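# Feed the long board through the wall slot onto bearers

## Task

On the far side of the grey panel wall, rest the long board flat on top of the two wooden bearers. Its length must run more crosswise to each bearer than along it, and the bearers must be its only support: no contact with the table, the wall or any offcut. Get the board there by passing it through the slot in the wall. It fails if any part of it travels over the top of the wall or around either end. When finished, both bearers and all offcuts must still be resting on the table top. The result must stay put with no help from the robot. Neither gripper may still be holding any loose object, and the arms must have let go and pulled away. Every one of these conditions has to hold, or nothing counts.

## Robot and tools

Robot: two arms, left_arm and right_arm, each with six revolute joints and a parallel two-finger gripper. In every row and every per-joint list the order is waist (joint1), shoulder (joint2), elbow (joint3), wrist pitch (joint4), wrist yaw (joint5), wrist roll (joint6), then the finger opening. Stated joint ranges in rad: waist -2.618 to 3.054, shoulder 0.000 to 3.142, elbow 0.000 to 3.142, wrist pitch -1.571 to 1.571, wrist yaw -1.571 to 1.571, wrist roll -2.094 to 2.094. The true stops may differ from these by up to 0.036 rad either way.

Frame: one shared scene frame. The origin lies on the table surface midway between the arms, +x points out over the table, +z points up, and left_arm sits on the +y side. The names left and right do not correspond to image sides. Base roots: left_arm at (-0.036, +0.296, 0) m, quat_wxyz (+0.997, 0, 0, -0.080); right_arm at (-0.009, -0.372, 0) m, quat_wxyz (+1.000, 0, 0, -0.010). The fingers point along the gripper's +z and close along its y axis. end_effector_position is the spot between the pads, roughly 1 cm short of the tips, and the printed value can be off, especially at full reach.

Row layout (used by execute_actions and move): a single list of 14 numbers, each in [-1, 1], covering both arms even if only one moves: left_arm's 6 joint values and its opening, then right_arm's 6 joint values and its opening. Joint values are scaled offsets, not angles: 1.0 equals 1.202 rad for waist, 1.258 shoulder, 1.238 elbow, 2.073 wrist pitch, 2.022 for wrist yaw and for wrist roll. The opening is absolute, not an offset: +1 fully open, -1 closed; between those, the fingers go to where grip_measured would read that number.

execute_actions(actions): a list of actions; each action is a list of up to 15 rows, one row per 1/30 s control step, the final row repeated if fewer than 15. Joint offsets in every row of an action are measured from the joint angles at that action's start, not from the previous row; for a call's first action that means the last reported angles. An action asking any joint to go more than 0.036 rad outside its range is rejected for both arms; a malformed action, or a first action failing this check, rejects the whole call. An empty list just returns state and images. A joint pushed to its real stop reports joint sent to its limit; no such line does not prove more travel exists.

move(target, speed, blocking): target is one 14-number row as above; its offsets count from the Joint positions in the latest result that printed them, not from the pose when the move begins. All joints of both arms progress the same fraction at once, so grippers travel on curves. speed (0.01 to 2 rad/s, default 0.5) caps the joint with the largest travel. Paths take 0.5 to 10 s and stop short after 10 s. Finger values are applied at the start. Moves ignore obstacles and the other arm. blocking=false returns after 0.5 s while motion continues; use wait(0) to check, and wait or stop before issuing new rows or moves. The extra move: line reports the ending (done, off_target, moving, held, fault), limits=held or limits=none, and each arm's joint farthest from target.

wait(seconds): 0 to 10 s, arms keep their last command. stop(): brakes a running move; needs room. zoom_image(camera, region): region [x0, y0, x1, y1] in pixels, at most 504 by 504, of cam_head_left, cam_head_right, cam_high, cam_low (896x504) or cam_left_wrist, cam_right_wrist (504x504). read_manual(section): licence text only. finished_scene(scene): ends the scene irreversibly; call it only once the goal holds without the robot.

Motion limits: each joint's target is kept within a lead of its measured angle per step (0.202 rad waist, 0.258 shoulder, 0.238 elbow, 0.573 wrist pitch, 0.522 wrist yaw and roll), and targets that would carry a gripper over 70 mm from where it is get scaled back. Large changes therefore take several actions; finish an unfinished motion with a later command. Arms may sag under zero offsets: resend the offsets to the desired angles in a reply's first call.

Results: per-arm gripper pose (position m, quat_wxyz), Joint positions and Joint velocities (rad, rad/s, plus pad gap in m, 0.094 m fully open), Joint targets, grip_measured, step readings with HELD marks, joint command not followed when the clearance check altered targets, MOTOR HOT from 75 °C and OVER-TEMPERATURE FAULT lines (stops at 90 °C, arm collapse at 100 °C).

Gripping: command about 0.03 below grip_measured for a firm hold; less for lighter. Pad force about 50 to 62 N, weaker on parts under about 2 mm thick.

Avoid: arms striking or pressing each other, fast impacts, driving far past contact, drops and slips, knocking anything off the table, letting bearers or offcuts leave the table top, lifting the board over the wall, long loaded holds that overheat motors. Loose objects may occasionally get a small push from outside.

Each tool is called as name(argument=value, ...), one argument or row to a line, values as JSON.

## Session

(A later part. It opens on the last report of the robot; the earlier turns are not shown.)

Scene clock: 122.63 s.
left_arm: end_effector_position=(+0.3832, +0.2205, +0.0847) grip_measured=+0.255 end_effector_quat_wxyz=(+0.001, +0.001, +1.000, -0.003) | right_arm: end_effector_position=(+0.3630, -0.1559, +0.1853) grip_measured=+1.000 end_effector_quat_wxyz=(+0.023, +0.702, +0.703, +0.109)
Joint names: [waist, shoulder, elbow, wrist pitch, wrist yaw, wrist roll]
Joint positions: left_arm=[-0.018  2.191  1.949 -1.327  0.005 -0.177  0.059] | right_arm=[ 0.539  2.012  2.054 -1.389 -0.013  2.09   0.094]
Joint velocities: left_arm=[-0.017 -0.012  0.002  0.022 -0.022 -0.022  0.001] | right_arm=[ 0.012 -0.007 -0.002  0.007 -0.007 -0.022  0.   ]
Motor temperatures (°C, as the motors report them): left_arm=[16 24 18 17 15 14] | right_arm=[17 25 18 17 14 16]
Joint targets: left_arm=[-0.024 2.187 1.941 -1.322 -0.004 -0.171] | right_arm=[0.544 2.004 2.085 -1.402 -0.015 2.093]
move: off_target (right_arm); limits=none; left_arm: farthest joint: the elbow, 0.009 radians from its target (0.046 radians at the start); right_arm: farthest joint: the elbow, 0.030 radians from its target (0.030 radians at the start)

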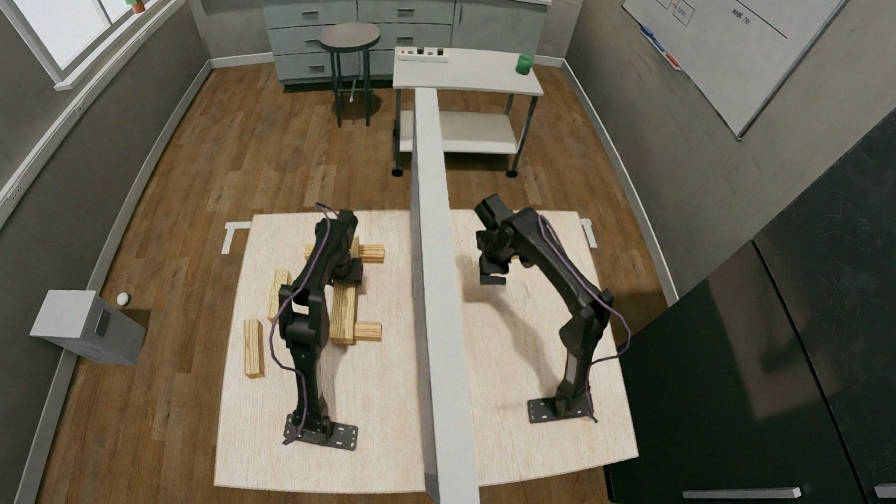

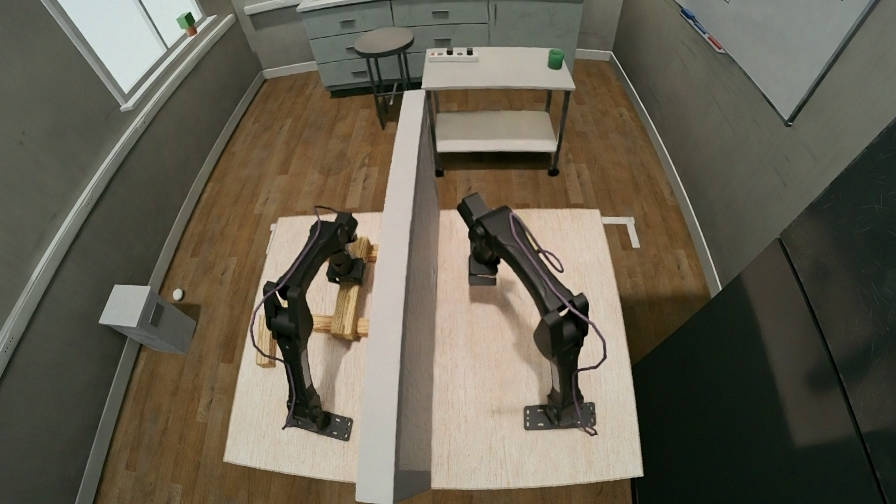

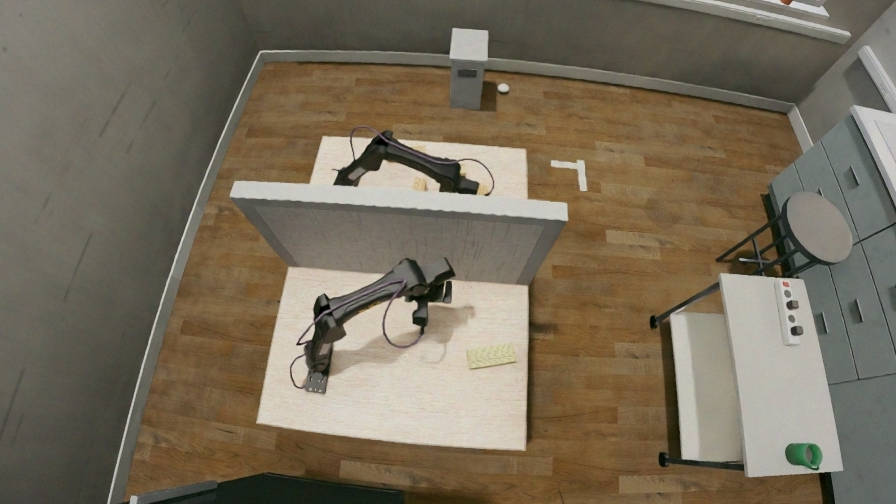

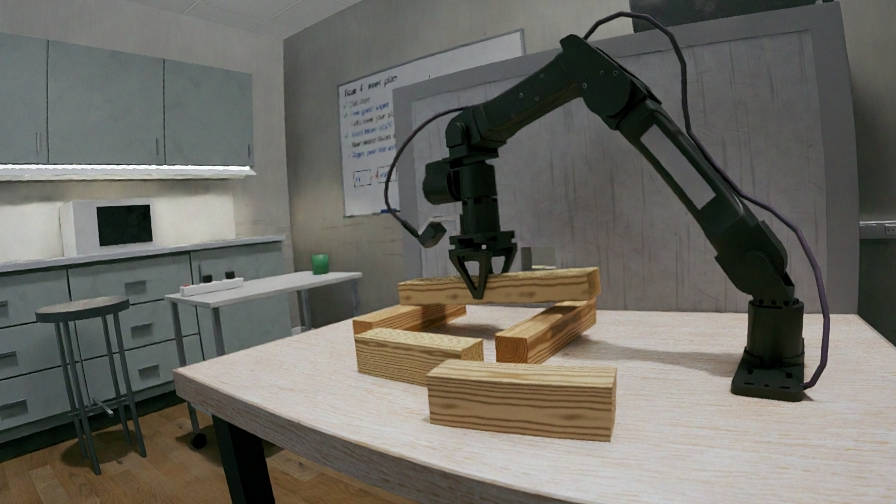

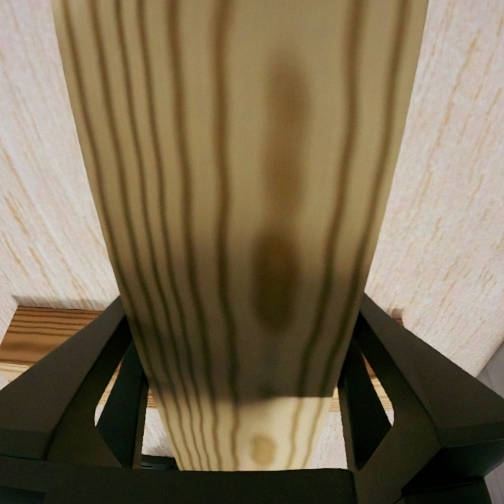

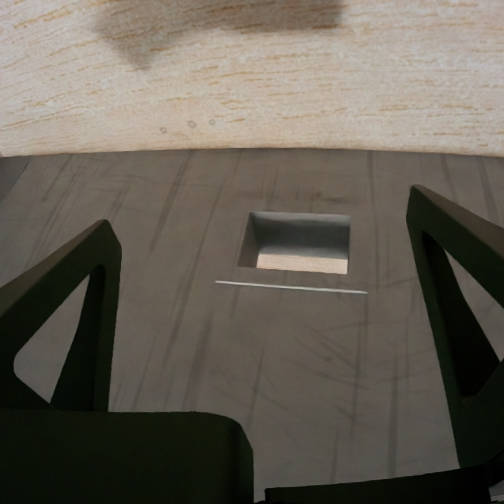

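move(
  target=[-0.0017, 0.0042, -0.0259, 0.0302, -0.0045, 0.003, 0.1, 0.0042, -0.0064, 0.025, -0.0063, -0.001, 0.0015, 1],
  speed=0.15,
)

Scene clock: 125.13 s.
left_arm: end_effector_position=(+0.3915, +0.2194, +0.0792) grip_measured=+0.255 end_effector_quat_wxyz=(+0.018, +0.001, +1.000, -0.005) | right_arm: end_effector_position=(+0.3631, -0.1559, +0.1853) grip_measured=+1.000 end_effector_quat_wxyz=(+0.023, +0.702, +0.703, +0.110)
Joint names: [waist, shoulder, elbow, wrist pitch, wrist yaw, wrist roll]
Joint positions: left_arm=[-0.018  2.191  1.927 -1.271  0.003 -0.177  0.059] | right_arm=[ 0.539  2.012  2.054 -1.389 -0.013  2.09   0.094]
Joint velocities: left_arm=[-0.012  0.002 -0.002  0.066  0.007  0.051 -0.   ] | right_arm=[ 0.012  0.002 -0.012  0.051 -0.037  0.022  0.   ]
Motor temperatures (°C, as the motors report them): left_arm=[16 24 17 17 15 14] | right_arm=[17 25 18 17 14 16]
Joint targets: left_arm=[-0.020 2.196 1.917 -1.264 -0.004 -0.171] | right_arm=[0.544 2.004 2.085 -1.402 -0.015 2.093]
move: off_target (right_arm); limits=none; left_arm: farthest joint: the elbow, 0.010 radians from its target (0.032 radians at the start); right_arm: farthest joint: the elbow, 0.030 radians from its target (0.030 radians at the start)

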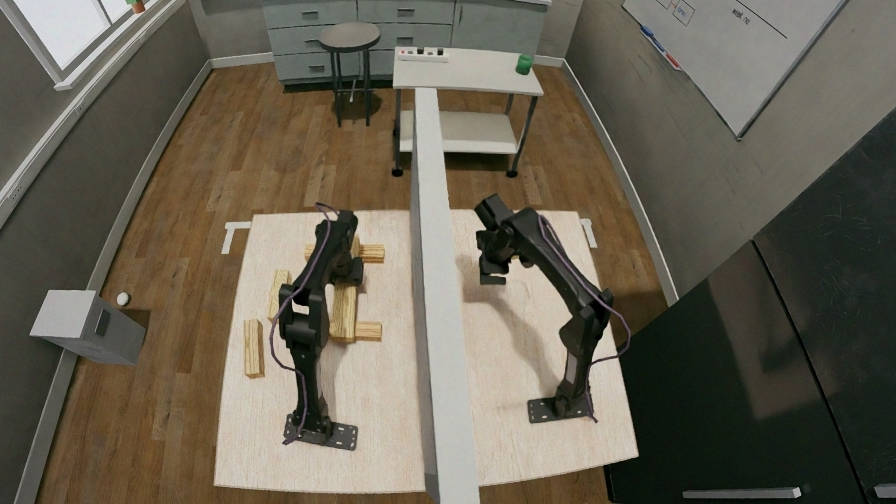

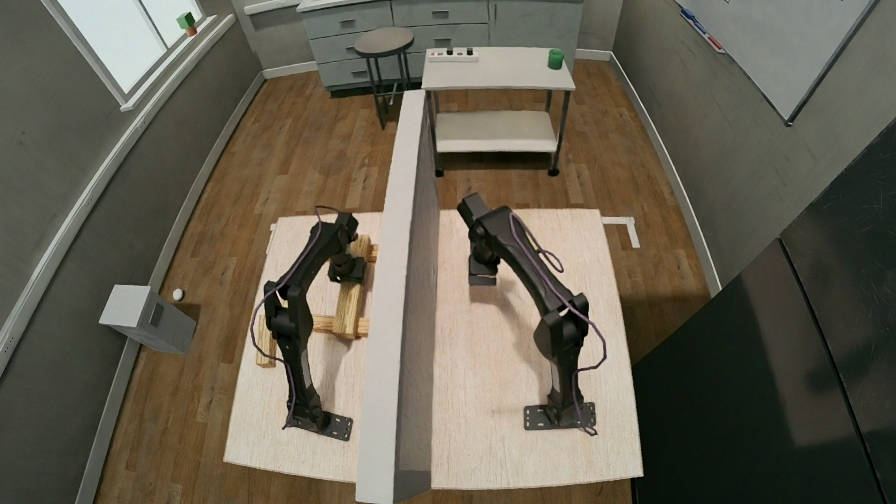

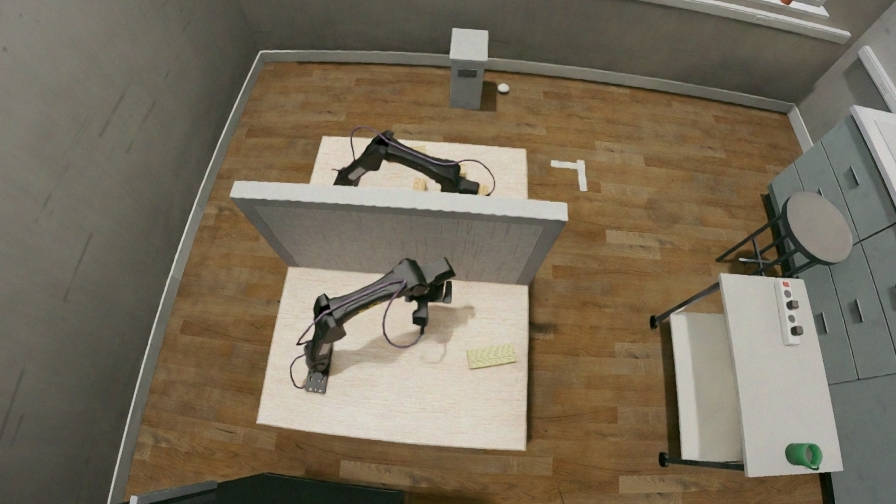

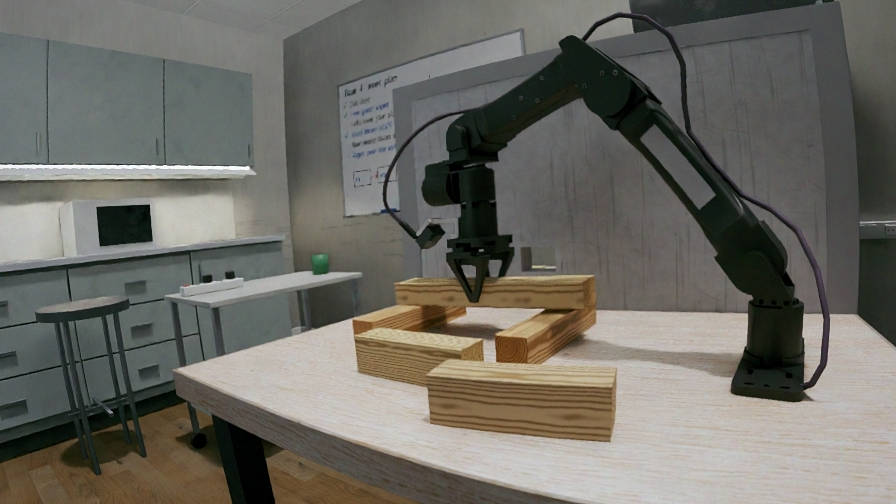

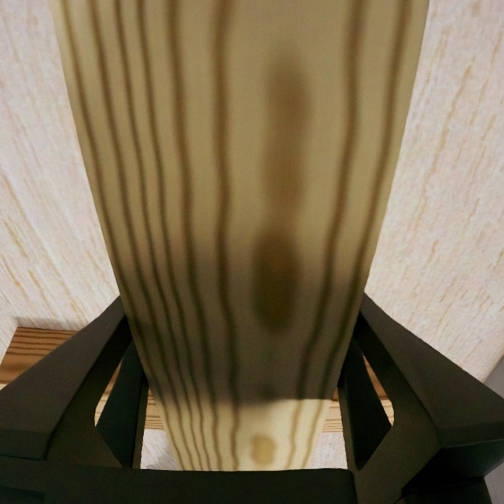

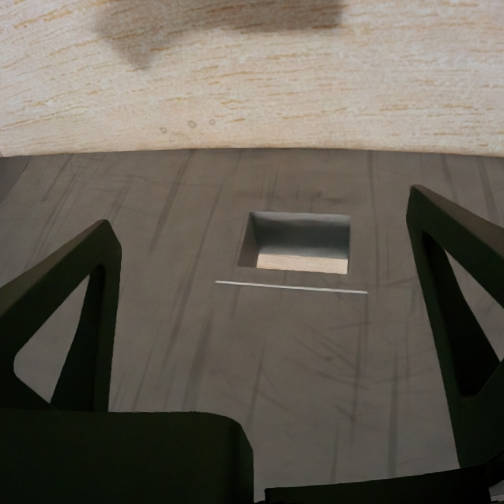

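zoom_image(
  camera="cam_low",
  region=[340, 240, 620, 380],
)

Region (340, 240, 620, 380) of cam_low's 896x504 image, scaled by 1.800, with more detail than that image has.

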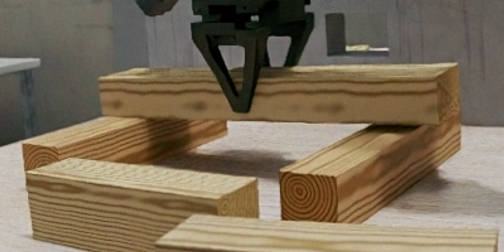

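move(
  target=[-0.0017, -0.008, -0.0394, 0.0174, -0.0035, 0.003, 0.1, 0.0042, -0.0064, 0.025, -0.0063, -0.001, 0.0015, 1],
  speed=0.12,
)

zoom_image(
  camera="cam_low",
  region=[340, 240, 620, 380],
)

Scene clock: 127.97 s.
left_arm: end_effector_position=(+0.3931, +0.2199, +0.0745) grip_measured=+0.255 end_effector_quat_wxyz=(+0.021, +0.001, +1.000, -0.003) | right_arm: end_effector_position=(+0.3631, -0.1559, +0.1853) grip_measured=+1.000 end_effector_quat_wxyz=(+0.023, +0.702, +0.703, +0.110)
Joint names: [waist, shoulder, elbow, wrist pitch, wrist yaw, wrist roll]
Joint positions: left_arm=[-0.018  2.191  1.908 -1.245 -0.002 -0.177  0.059] | right_arm=[ 0.539  2.012  2.054 -1.389 -0.013  2.09   0.094]
Joint velocities: left_arm=[-0.007  0.017  0.012 -0.037  0.066  0.007  0.001] | right_arm=[-0.022  0.007 -0.017 -0.037  0.037  0.037  0.   ]
Motor temperatures (°C, as the motors report them): left_arm=[16 24 17 17 15 14] | right_arm=[17 25 18 17 14 16]
Joint targets: left_arm=[-0.020 2.181 1.878 -1.234 -0.005 -0.171] | right_arm=[0.544 2.004 2.085 -1.402 -0.015 2.093]
move: off_target (left_arm, right_arm); limits=none; left_arm: farthest joint: the elbow, 0.029 radians from its target (0.049 radians at the start); right_arm: farthest joint: the elbow, 0.030 radians from its target (0.030 radians at the start)

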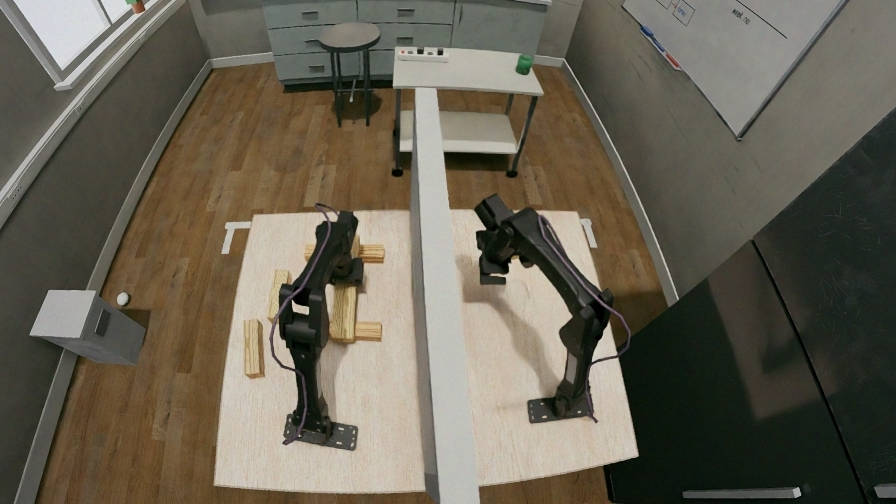

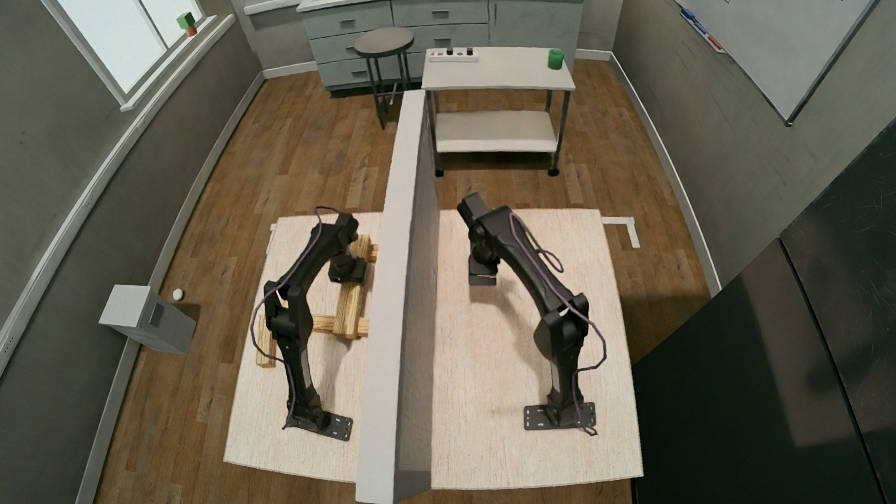

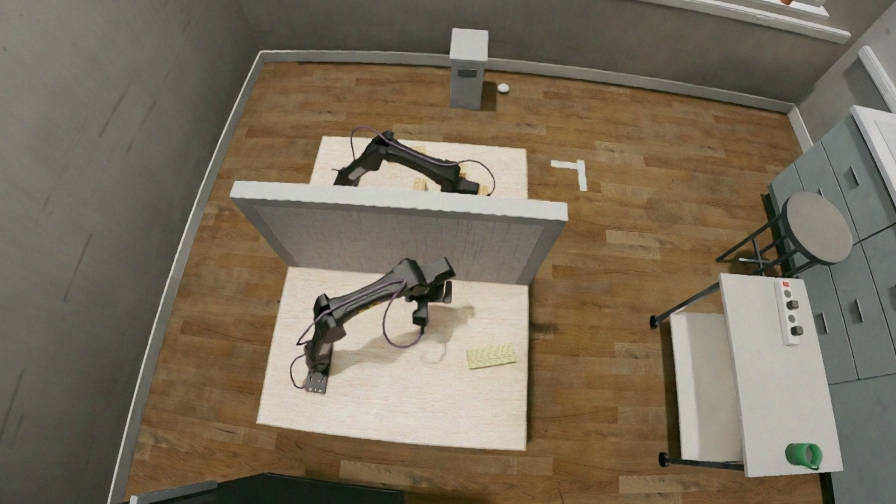

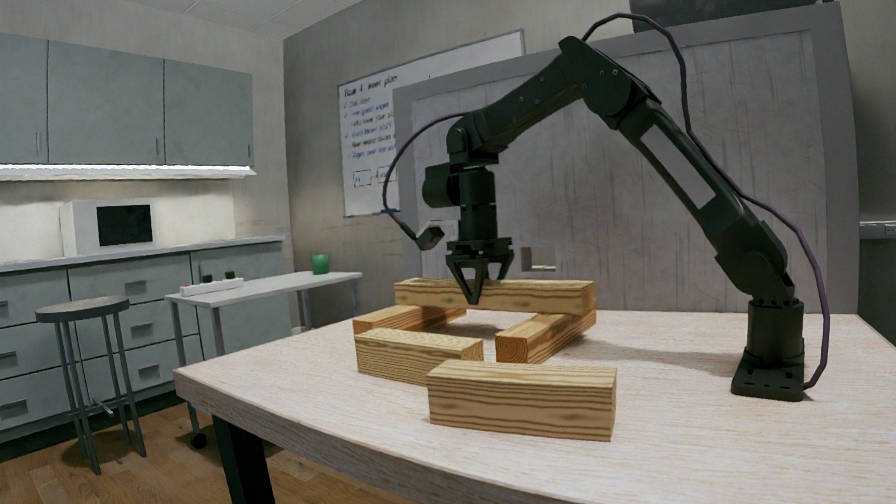

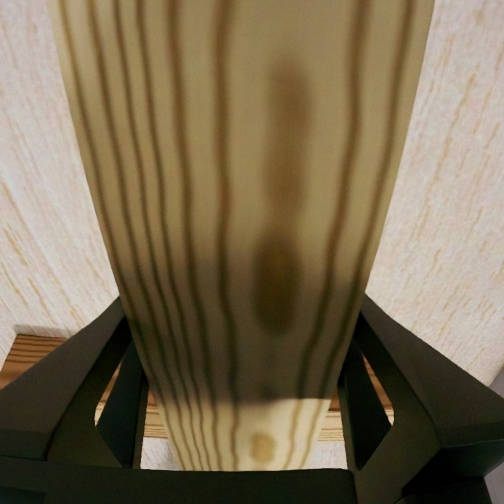

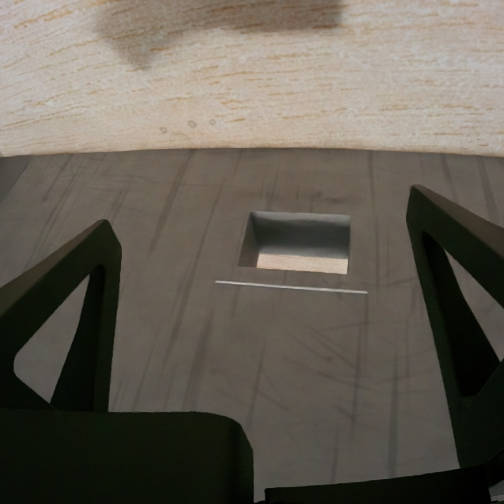

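Region (340, 240, 620, 380) of cam_low's 896x504 image, scaled by 1.800, with more detail than that image has.

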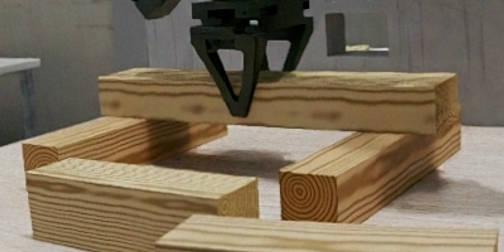

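zoom_image(
  camera="cam_head_right",
  region=[250, 200, 420, 360],
)

zoom_image(
  camera="cam_low",
  region=[480, 260, 620, 370],
)

Region (250, 200, 420, 360) of cam_head_right's 896x504 image, scaled by 2.965, with more detail than that image has; it fills the top 474 rows of this view, and the rest is white.

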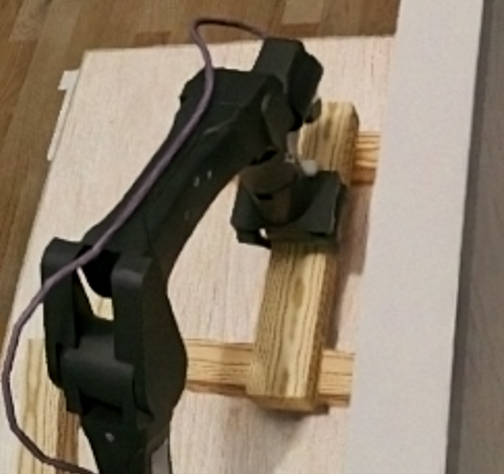

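Region (480, 260, 620, 370) of cam_low's 896x504 image, scaled by 3.600, with more detail than that image has; it fills the top 396 rows of this view, and the rest is white.

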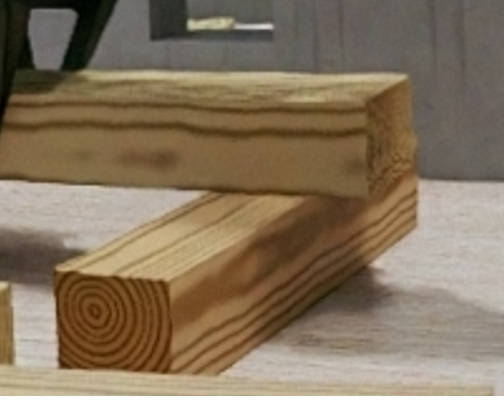

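execute_actions(
  actions=[
    [[-0.0017,-0.008,-0.012,0.002,-0.0015,0.003,0.2,0.0042,-0.0064,0.025,-0.0063,-0.001,0.0015,1],[-0.0017,-0.008,-0.006,0.001,-0.0015,0.003,0.24,0.0042,-0.0064,0.025,-0.0063,-0.001,0.0015,1],[-0.0017,-0.008,0.0,0.0,-0.0015,0.003,0.27,0.0042,-0.0064,0.025,-0.0063,-0.001,0.0015,1],[-0.0017,-0.008,0.004,0.0,-0.0015,0.003,0.32,0.0042,-0.0064,0.025,-0.0063,-0.001,0.0015,1],[-0.0017,-0.008,0.004,0.0,-0.0015,0.003,0.4,0.0042,-0.0064,0.025,-0.0063,-0.001,0.0015,1],[-0.0017,-0.008,0.004,0.0,-0.0015,0.003,0.5,0.0042,-0.0064,0.025,-0.0063,-0.001,0.0015,1],[-0.0017,-0.008,0.004,0.0,-0.0015,0.003,0.62,0.0042,-0.0064,0.025,-0.0063,-0.001,0.0015,1],[-0.0017,-0.008,0.004,0.0,-0.0015,0.003,0.75,0.0042,-0.0064,0.025,-0.0063,-0.001,0.0015,1],[-0.0017,-0.008,0.004,0.0,-0.0015,0.003,0.88,0.0042,-0.0064,0.025,-0.0063,-0.001,0.0015,1],[-0.0017,-0.008,0.004,0.0,-0.0015,0.003,1.0,0.0042,-0.0064,0.025,-0.0063,-0.001,0.0015,1]],
  ],
)

move(
  target=[0.0, -0.25, 0.004, -0.13, 0.0, 0.0, 1, 0.0042, -0.0064, 0.025, -0.0063, -0.001, 0.0015, 1],
  speed=0.6,
)

Scene clock: 129.47 s.
left_arm: end_effector_position=(+0.3931, +0.2199, +0.0745) grip_measured=+1.000 end_effector_quat_wxyz=(+0.021, +0.002, +1.000, -0.003) | right_arm: end_effector_position=(+0.3631, -0.1559, +0.1853) grip_measured=+1.000 end_effector_quat_wxyz=(+0.023, +0.702, +0.703, +0.110)
Joint names: [waist, shoulder, elbow, wrist pitch, wrist yaw, wrist roll]
Joint positions: left_arm=[-0.018  2.191  1.908 -1.245 -0.002 -0.175  0.094] | right_arm=[ 0.539  2.012  2.054 -1.389 -0.013  2.09   0.094]
Joint velocities: left_arm=[ 0.002 -0.017 -0.002  0.007  0.051 -0.066  0.   ] | right_arm=[-0.002  0.002 -0.002  0.022 -0.037 -0.007  0.   ]
Motor temperatures (°C, as the motors report them): left_arm=[16 24 17 17 15 14] | right_arm=[17 25 18 17 14 16]
Joint targets: left_arm=[-0.020 2.181 1.913 -1.245 -0.005 -0.170] | right_arm=[0.544 2.004 2.085 -1.402 -0.015 2.093]
Step readings (joint positions):
0: left_arm=[-0.018 2.191 1.908 -1.245 -0.002 -0.177] | right_arm=[0.539 2.012 2.054 -1.389 -0.013 2.090]
1: left_arm=[-0.018 2.191 1.908 -1.245 -0.002 -0.177] | right_arm=[0.539 2.012 2.054 -1.389 -0.013 2.090]
2: left_arm=[-0.018 2.191 1.908 -1.245 -0.002 -0.177] | right_arm=[0.539 2.012 2.054 -1.389 -0.013 2.090]
4: left_arm=[-0.018 2.191 1.908 -1.245 -0.002 -0.176] | right_arm=[0.539 2.012 2.054 -1.389 -0.013 2.090]
8: left_arm=[-0.018 2.191 1.908 -1.245 -0.002 -0.175] | right_arm=[0.539 2.012 2.054 -1.389 -0.013 2.090]
15: Joint positions above

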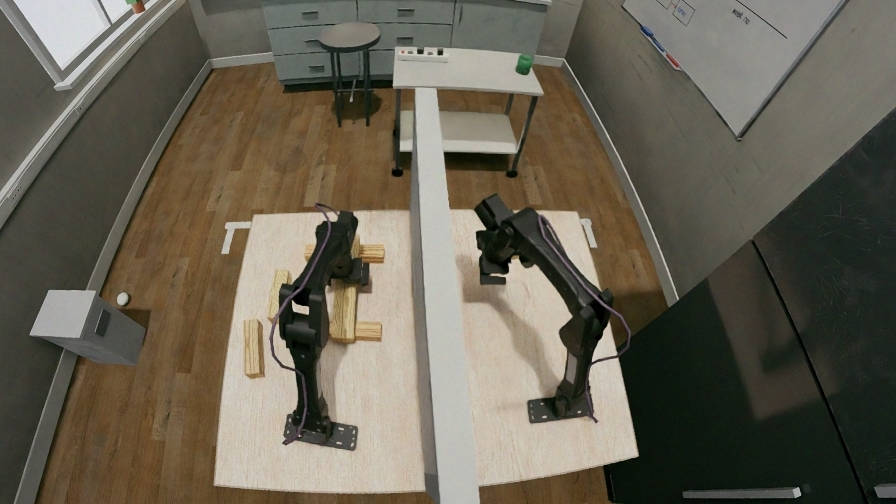

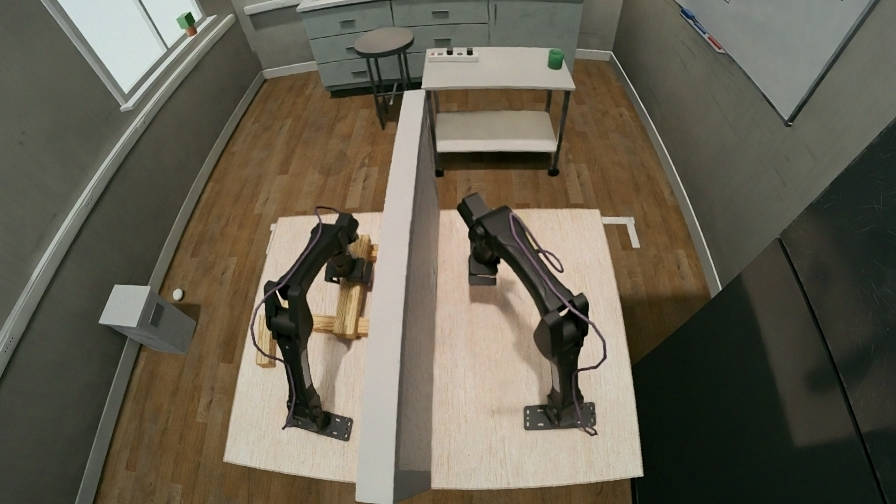

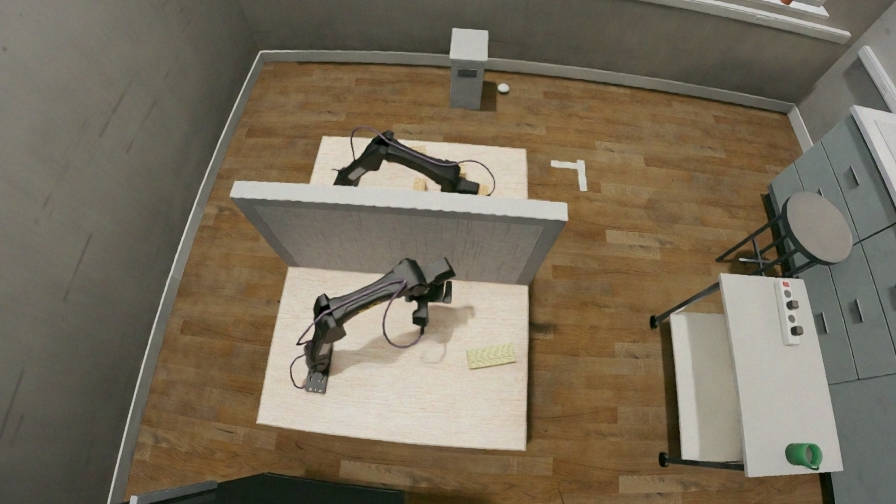

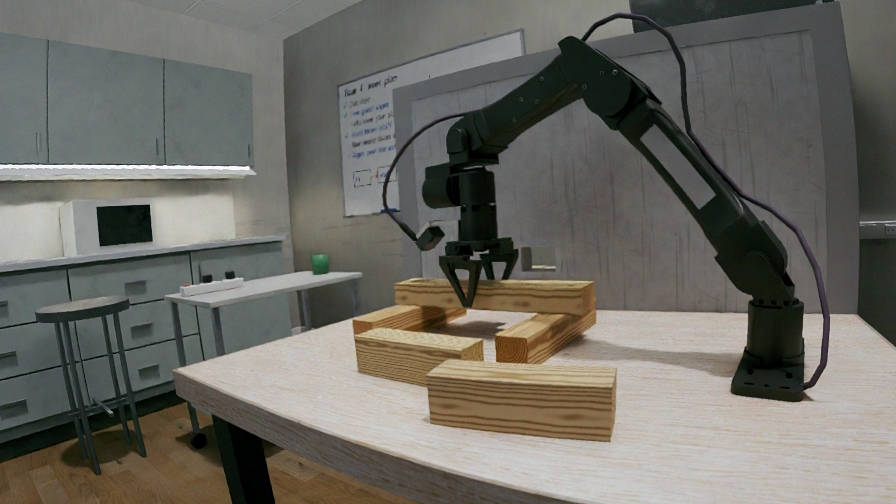

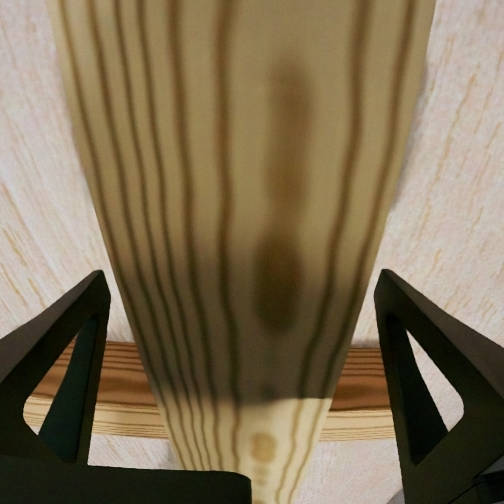

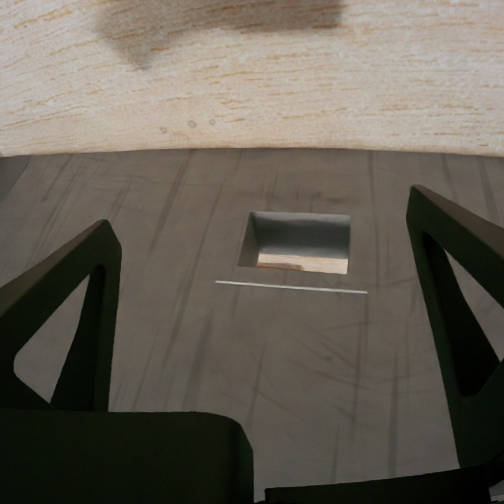

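Scene clock: 130.70 s.
left_arm: end_effector_position=(+0.3255, +0.2321, +0.1881) grip_measured=+1.000 end_effector_quat_wxyz=(+0.045, +0.002, +0.999, -0.007) | right_arm: end_effector_position=(+0.3633, -0.1558, +0.1854) grip_measured=+1.000 end_effector_quat_wxyz=(+0.023, +0.702, +0.703, +0.110)
Joint names: [waist, shoulder, elbow, wrist pitch, wrist yaw, wrist roll]
Joint positions: left_arm=[-0.018  1.884  1.908 -1.504 -0.002 -0.175  0.094] | right_arm=[ 0.539  2.012  2.054 -1.388 -0.013  2.09   0.094]
Joint velocities: left_arm=[-0.012 -0.007  0.002  0.007 -0.037  0.037  0.   ] | right_arm=[-0.017  0.017 -0.017 -0.022 -0.007 -0.037  0.   ]
Motor temperatures (°C, as the motors report them): left_arm=[16 24 17 17 15 14] | right_arm=[17 25 18 17 14 16]
Joint targets: left_arm=[-0.018 1.876 1.913 -1.514 -0.002 -0.175] | right_arm=[0.544 2.004 2.085 -1.402 -0.015 2.093]
move: off_target (right_arm); limits=none; left_arm: farthest joint: the wrist pitch, 0.011 radians from its target (0.270 radians at the start); right_arm: farthest joint: the elbow, 0.030 radians from its target (0.030 radians at the start)

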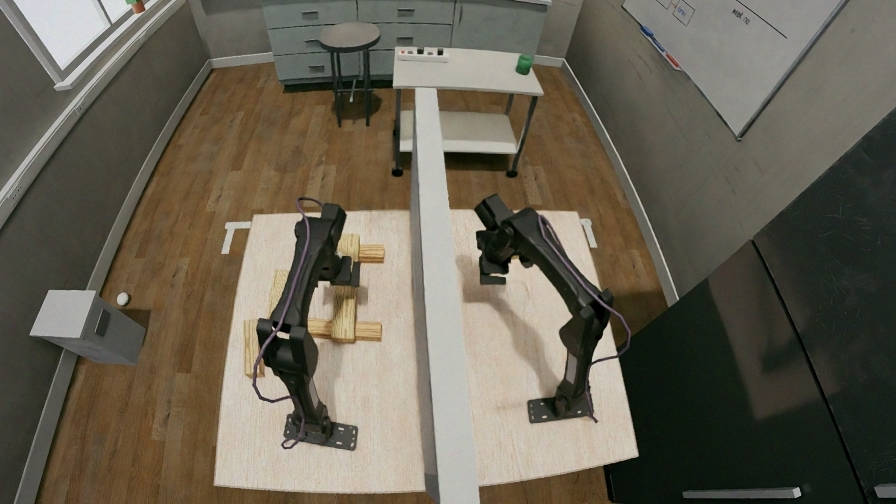

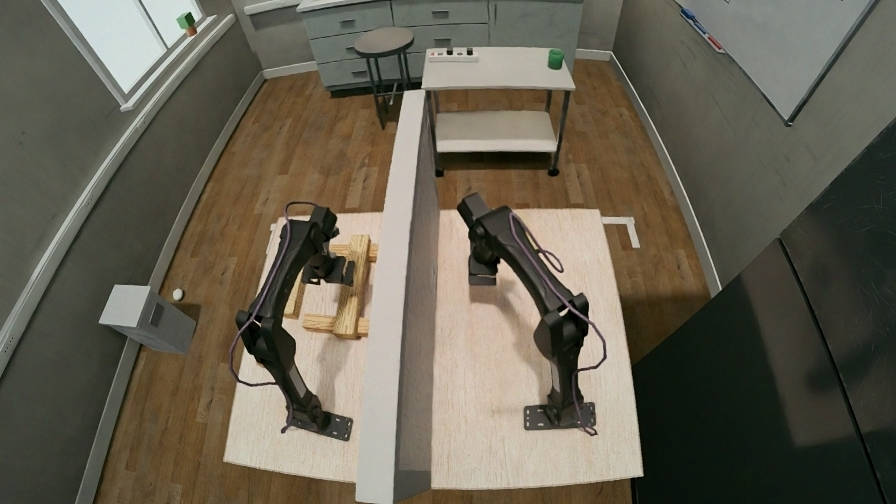

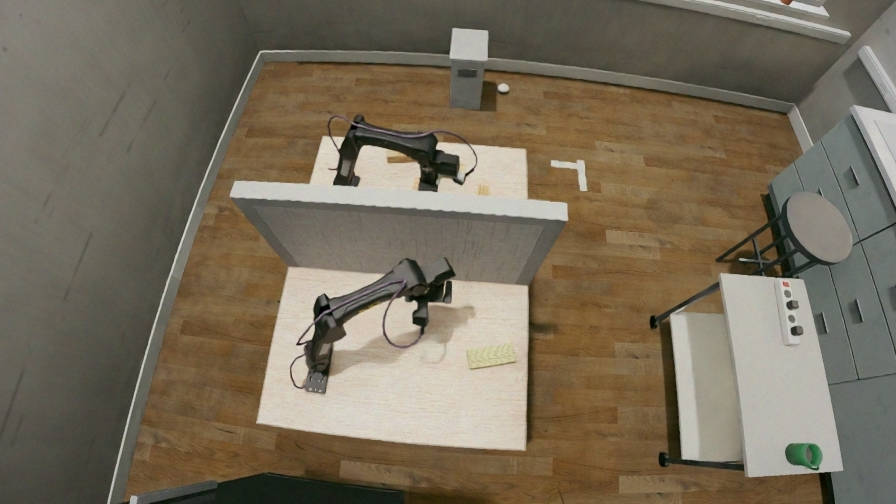

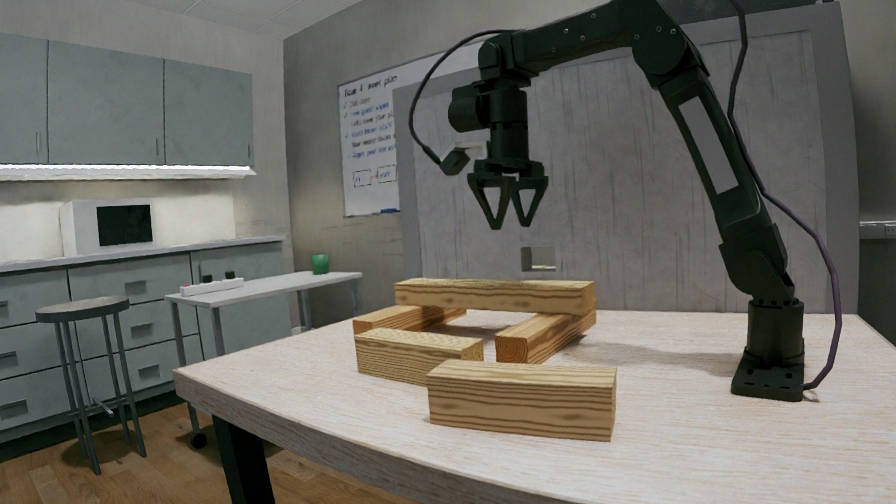

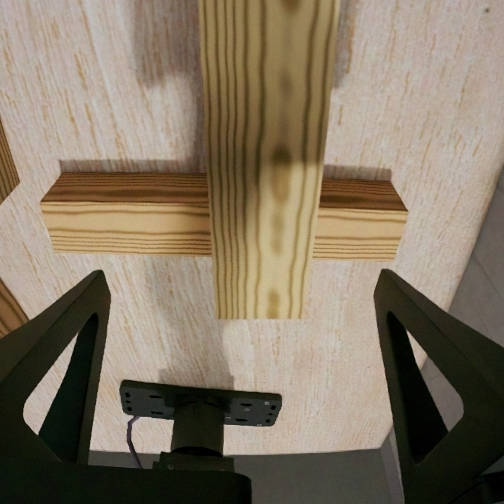

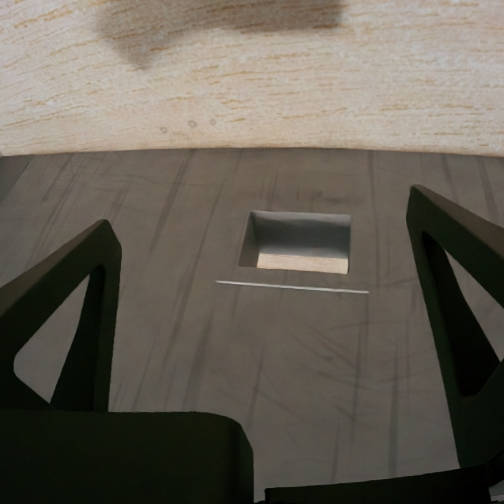

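finished_scene(
  scene=1,
)

The scene is finished: the task was done.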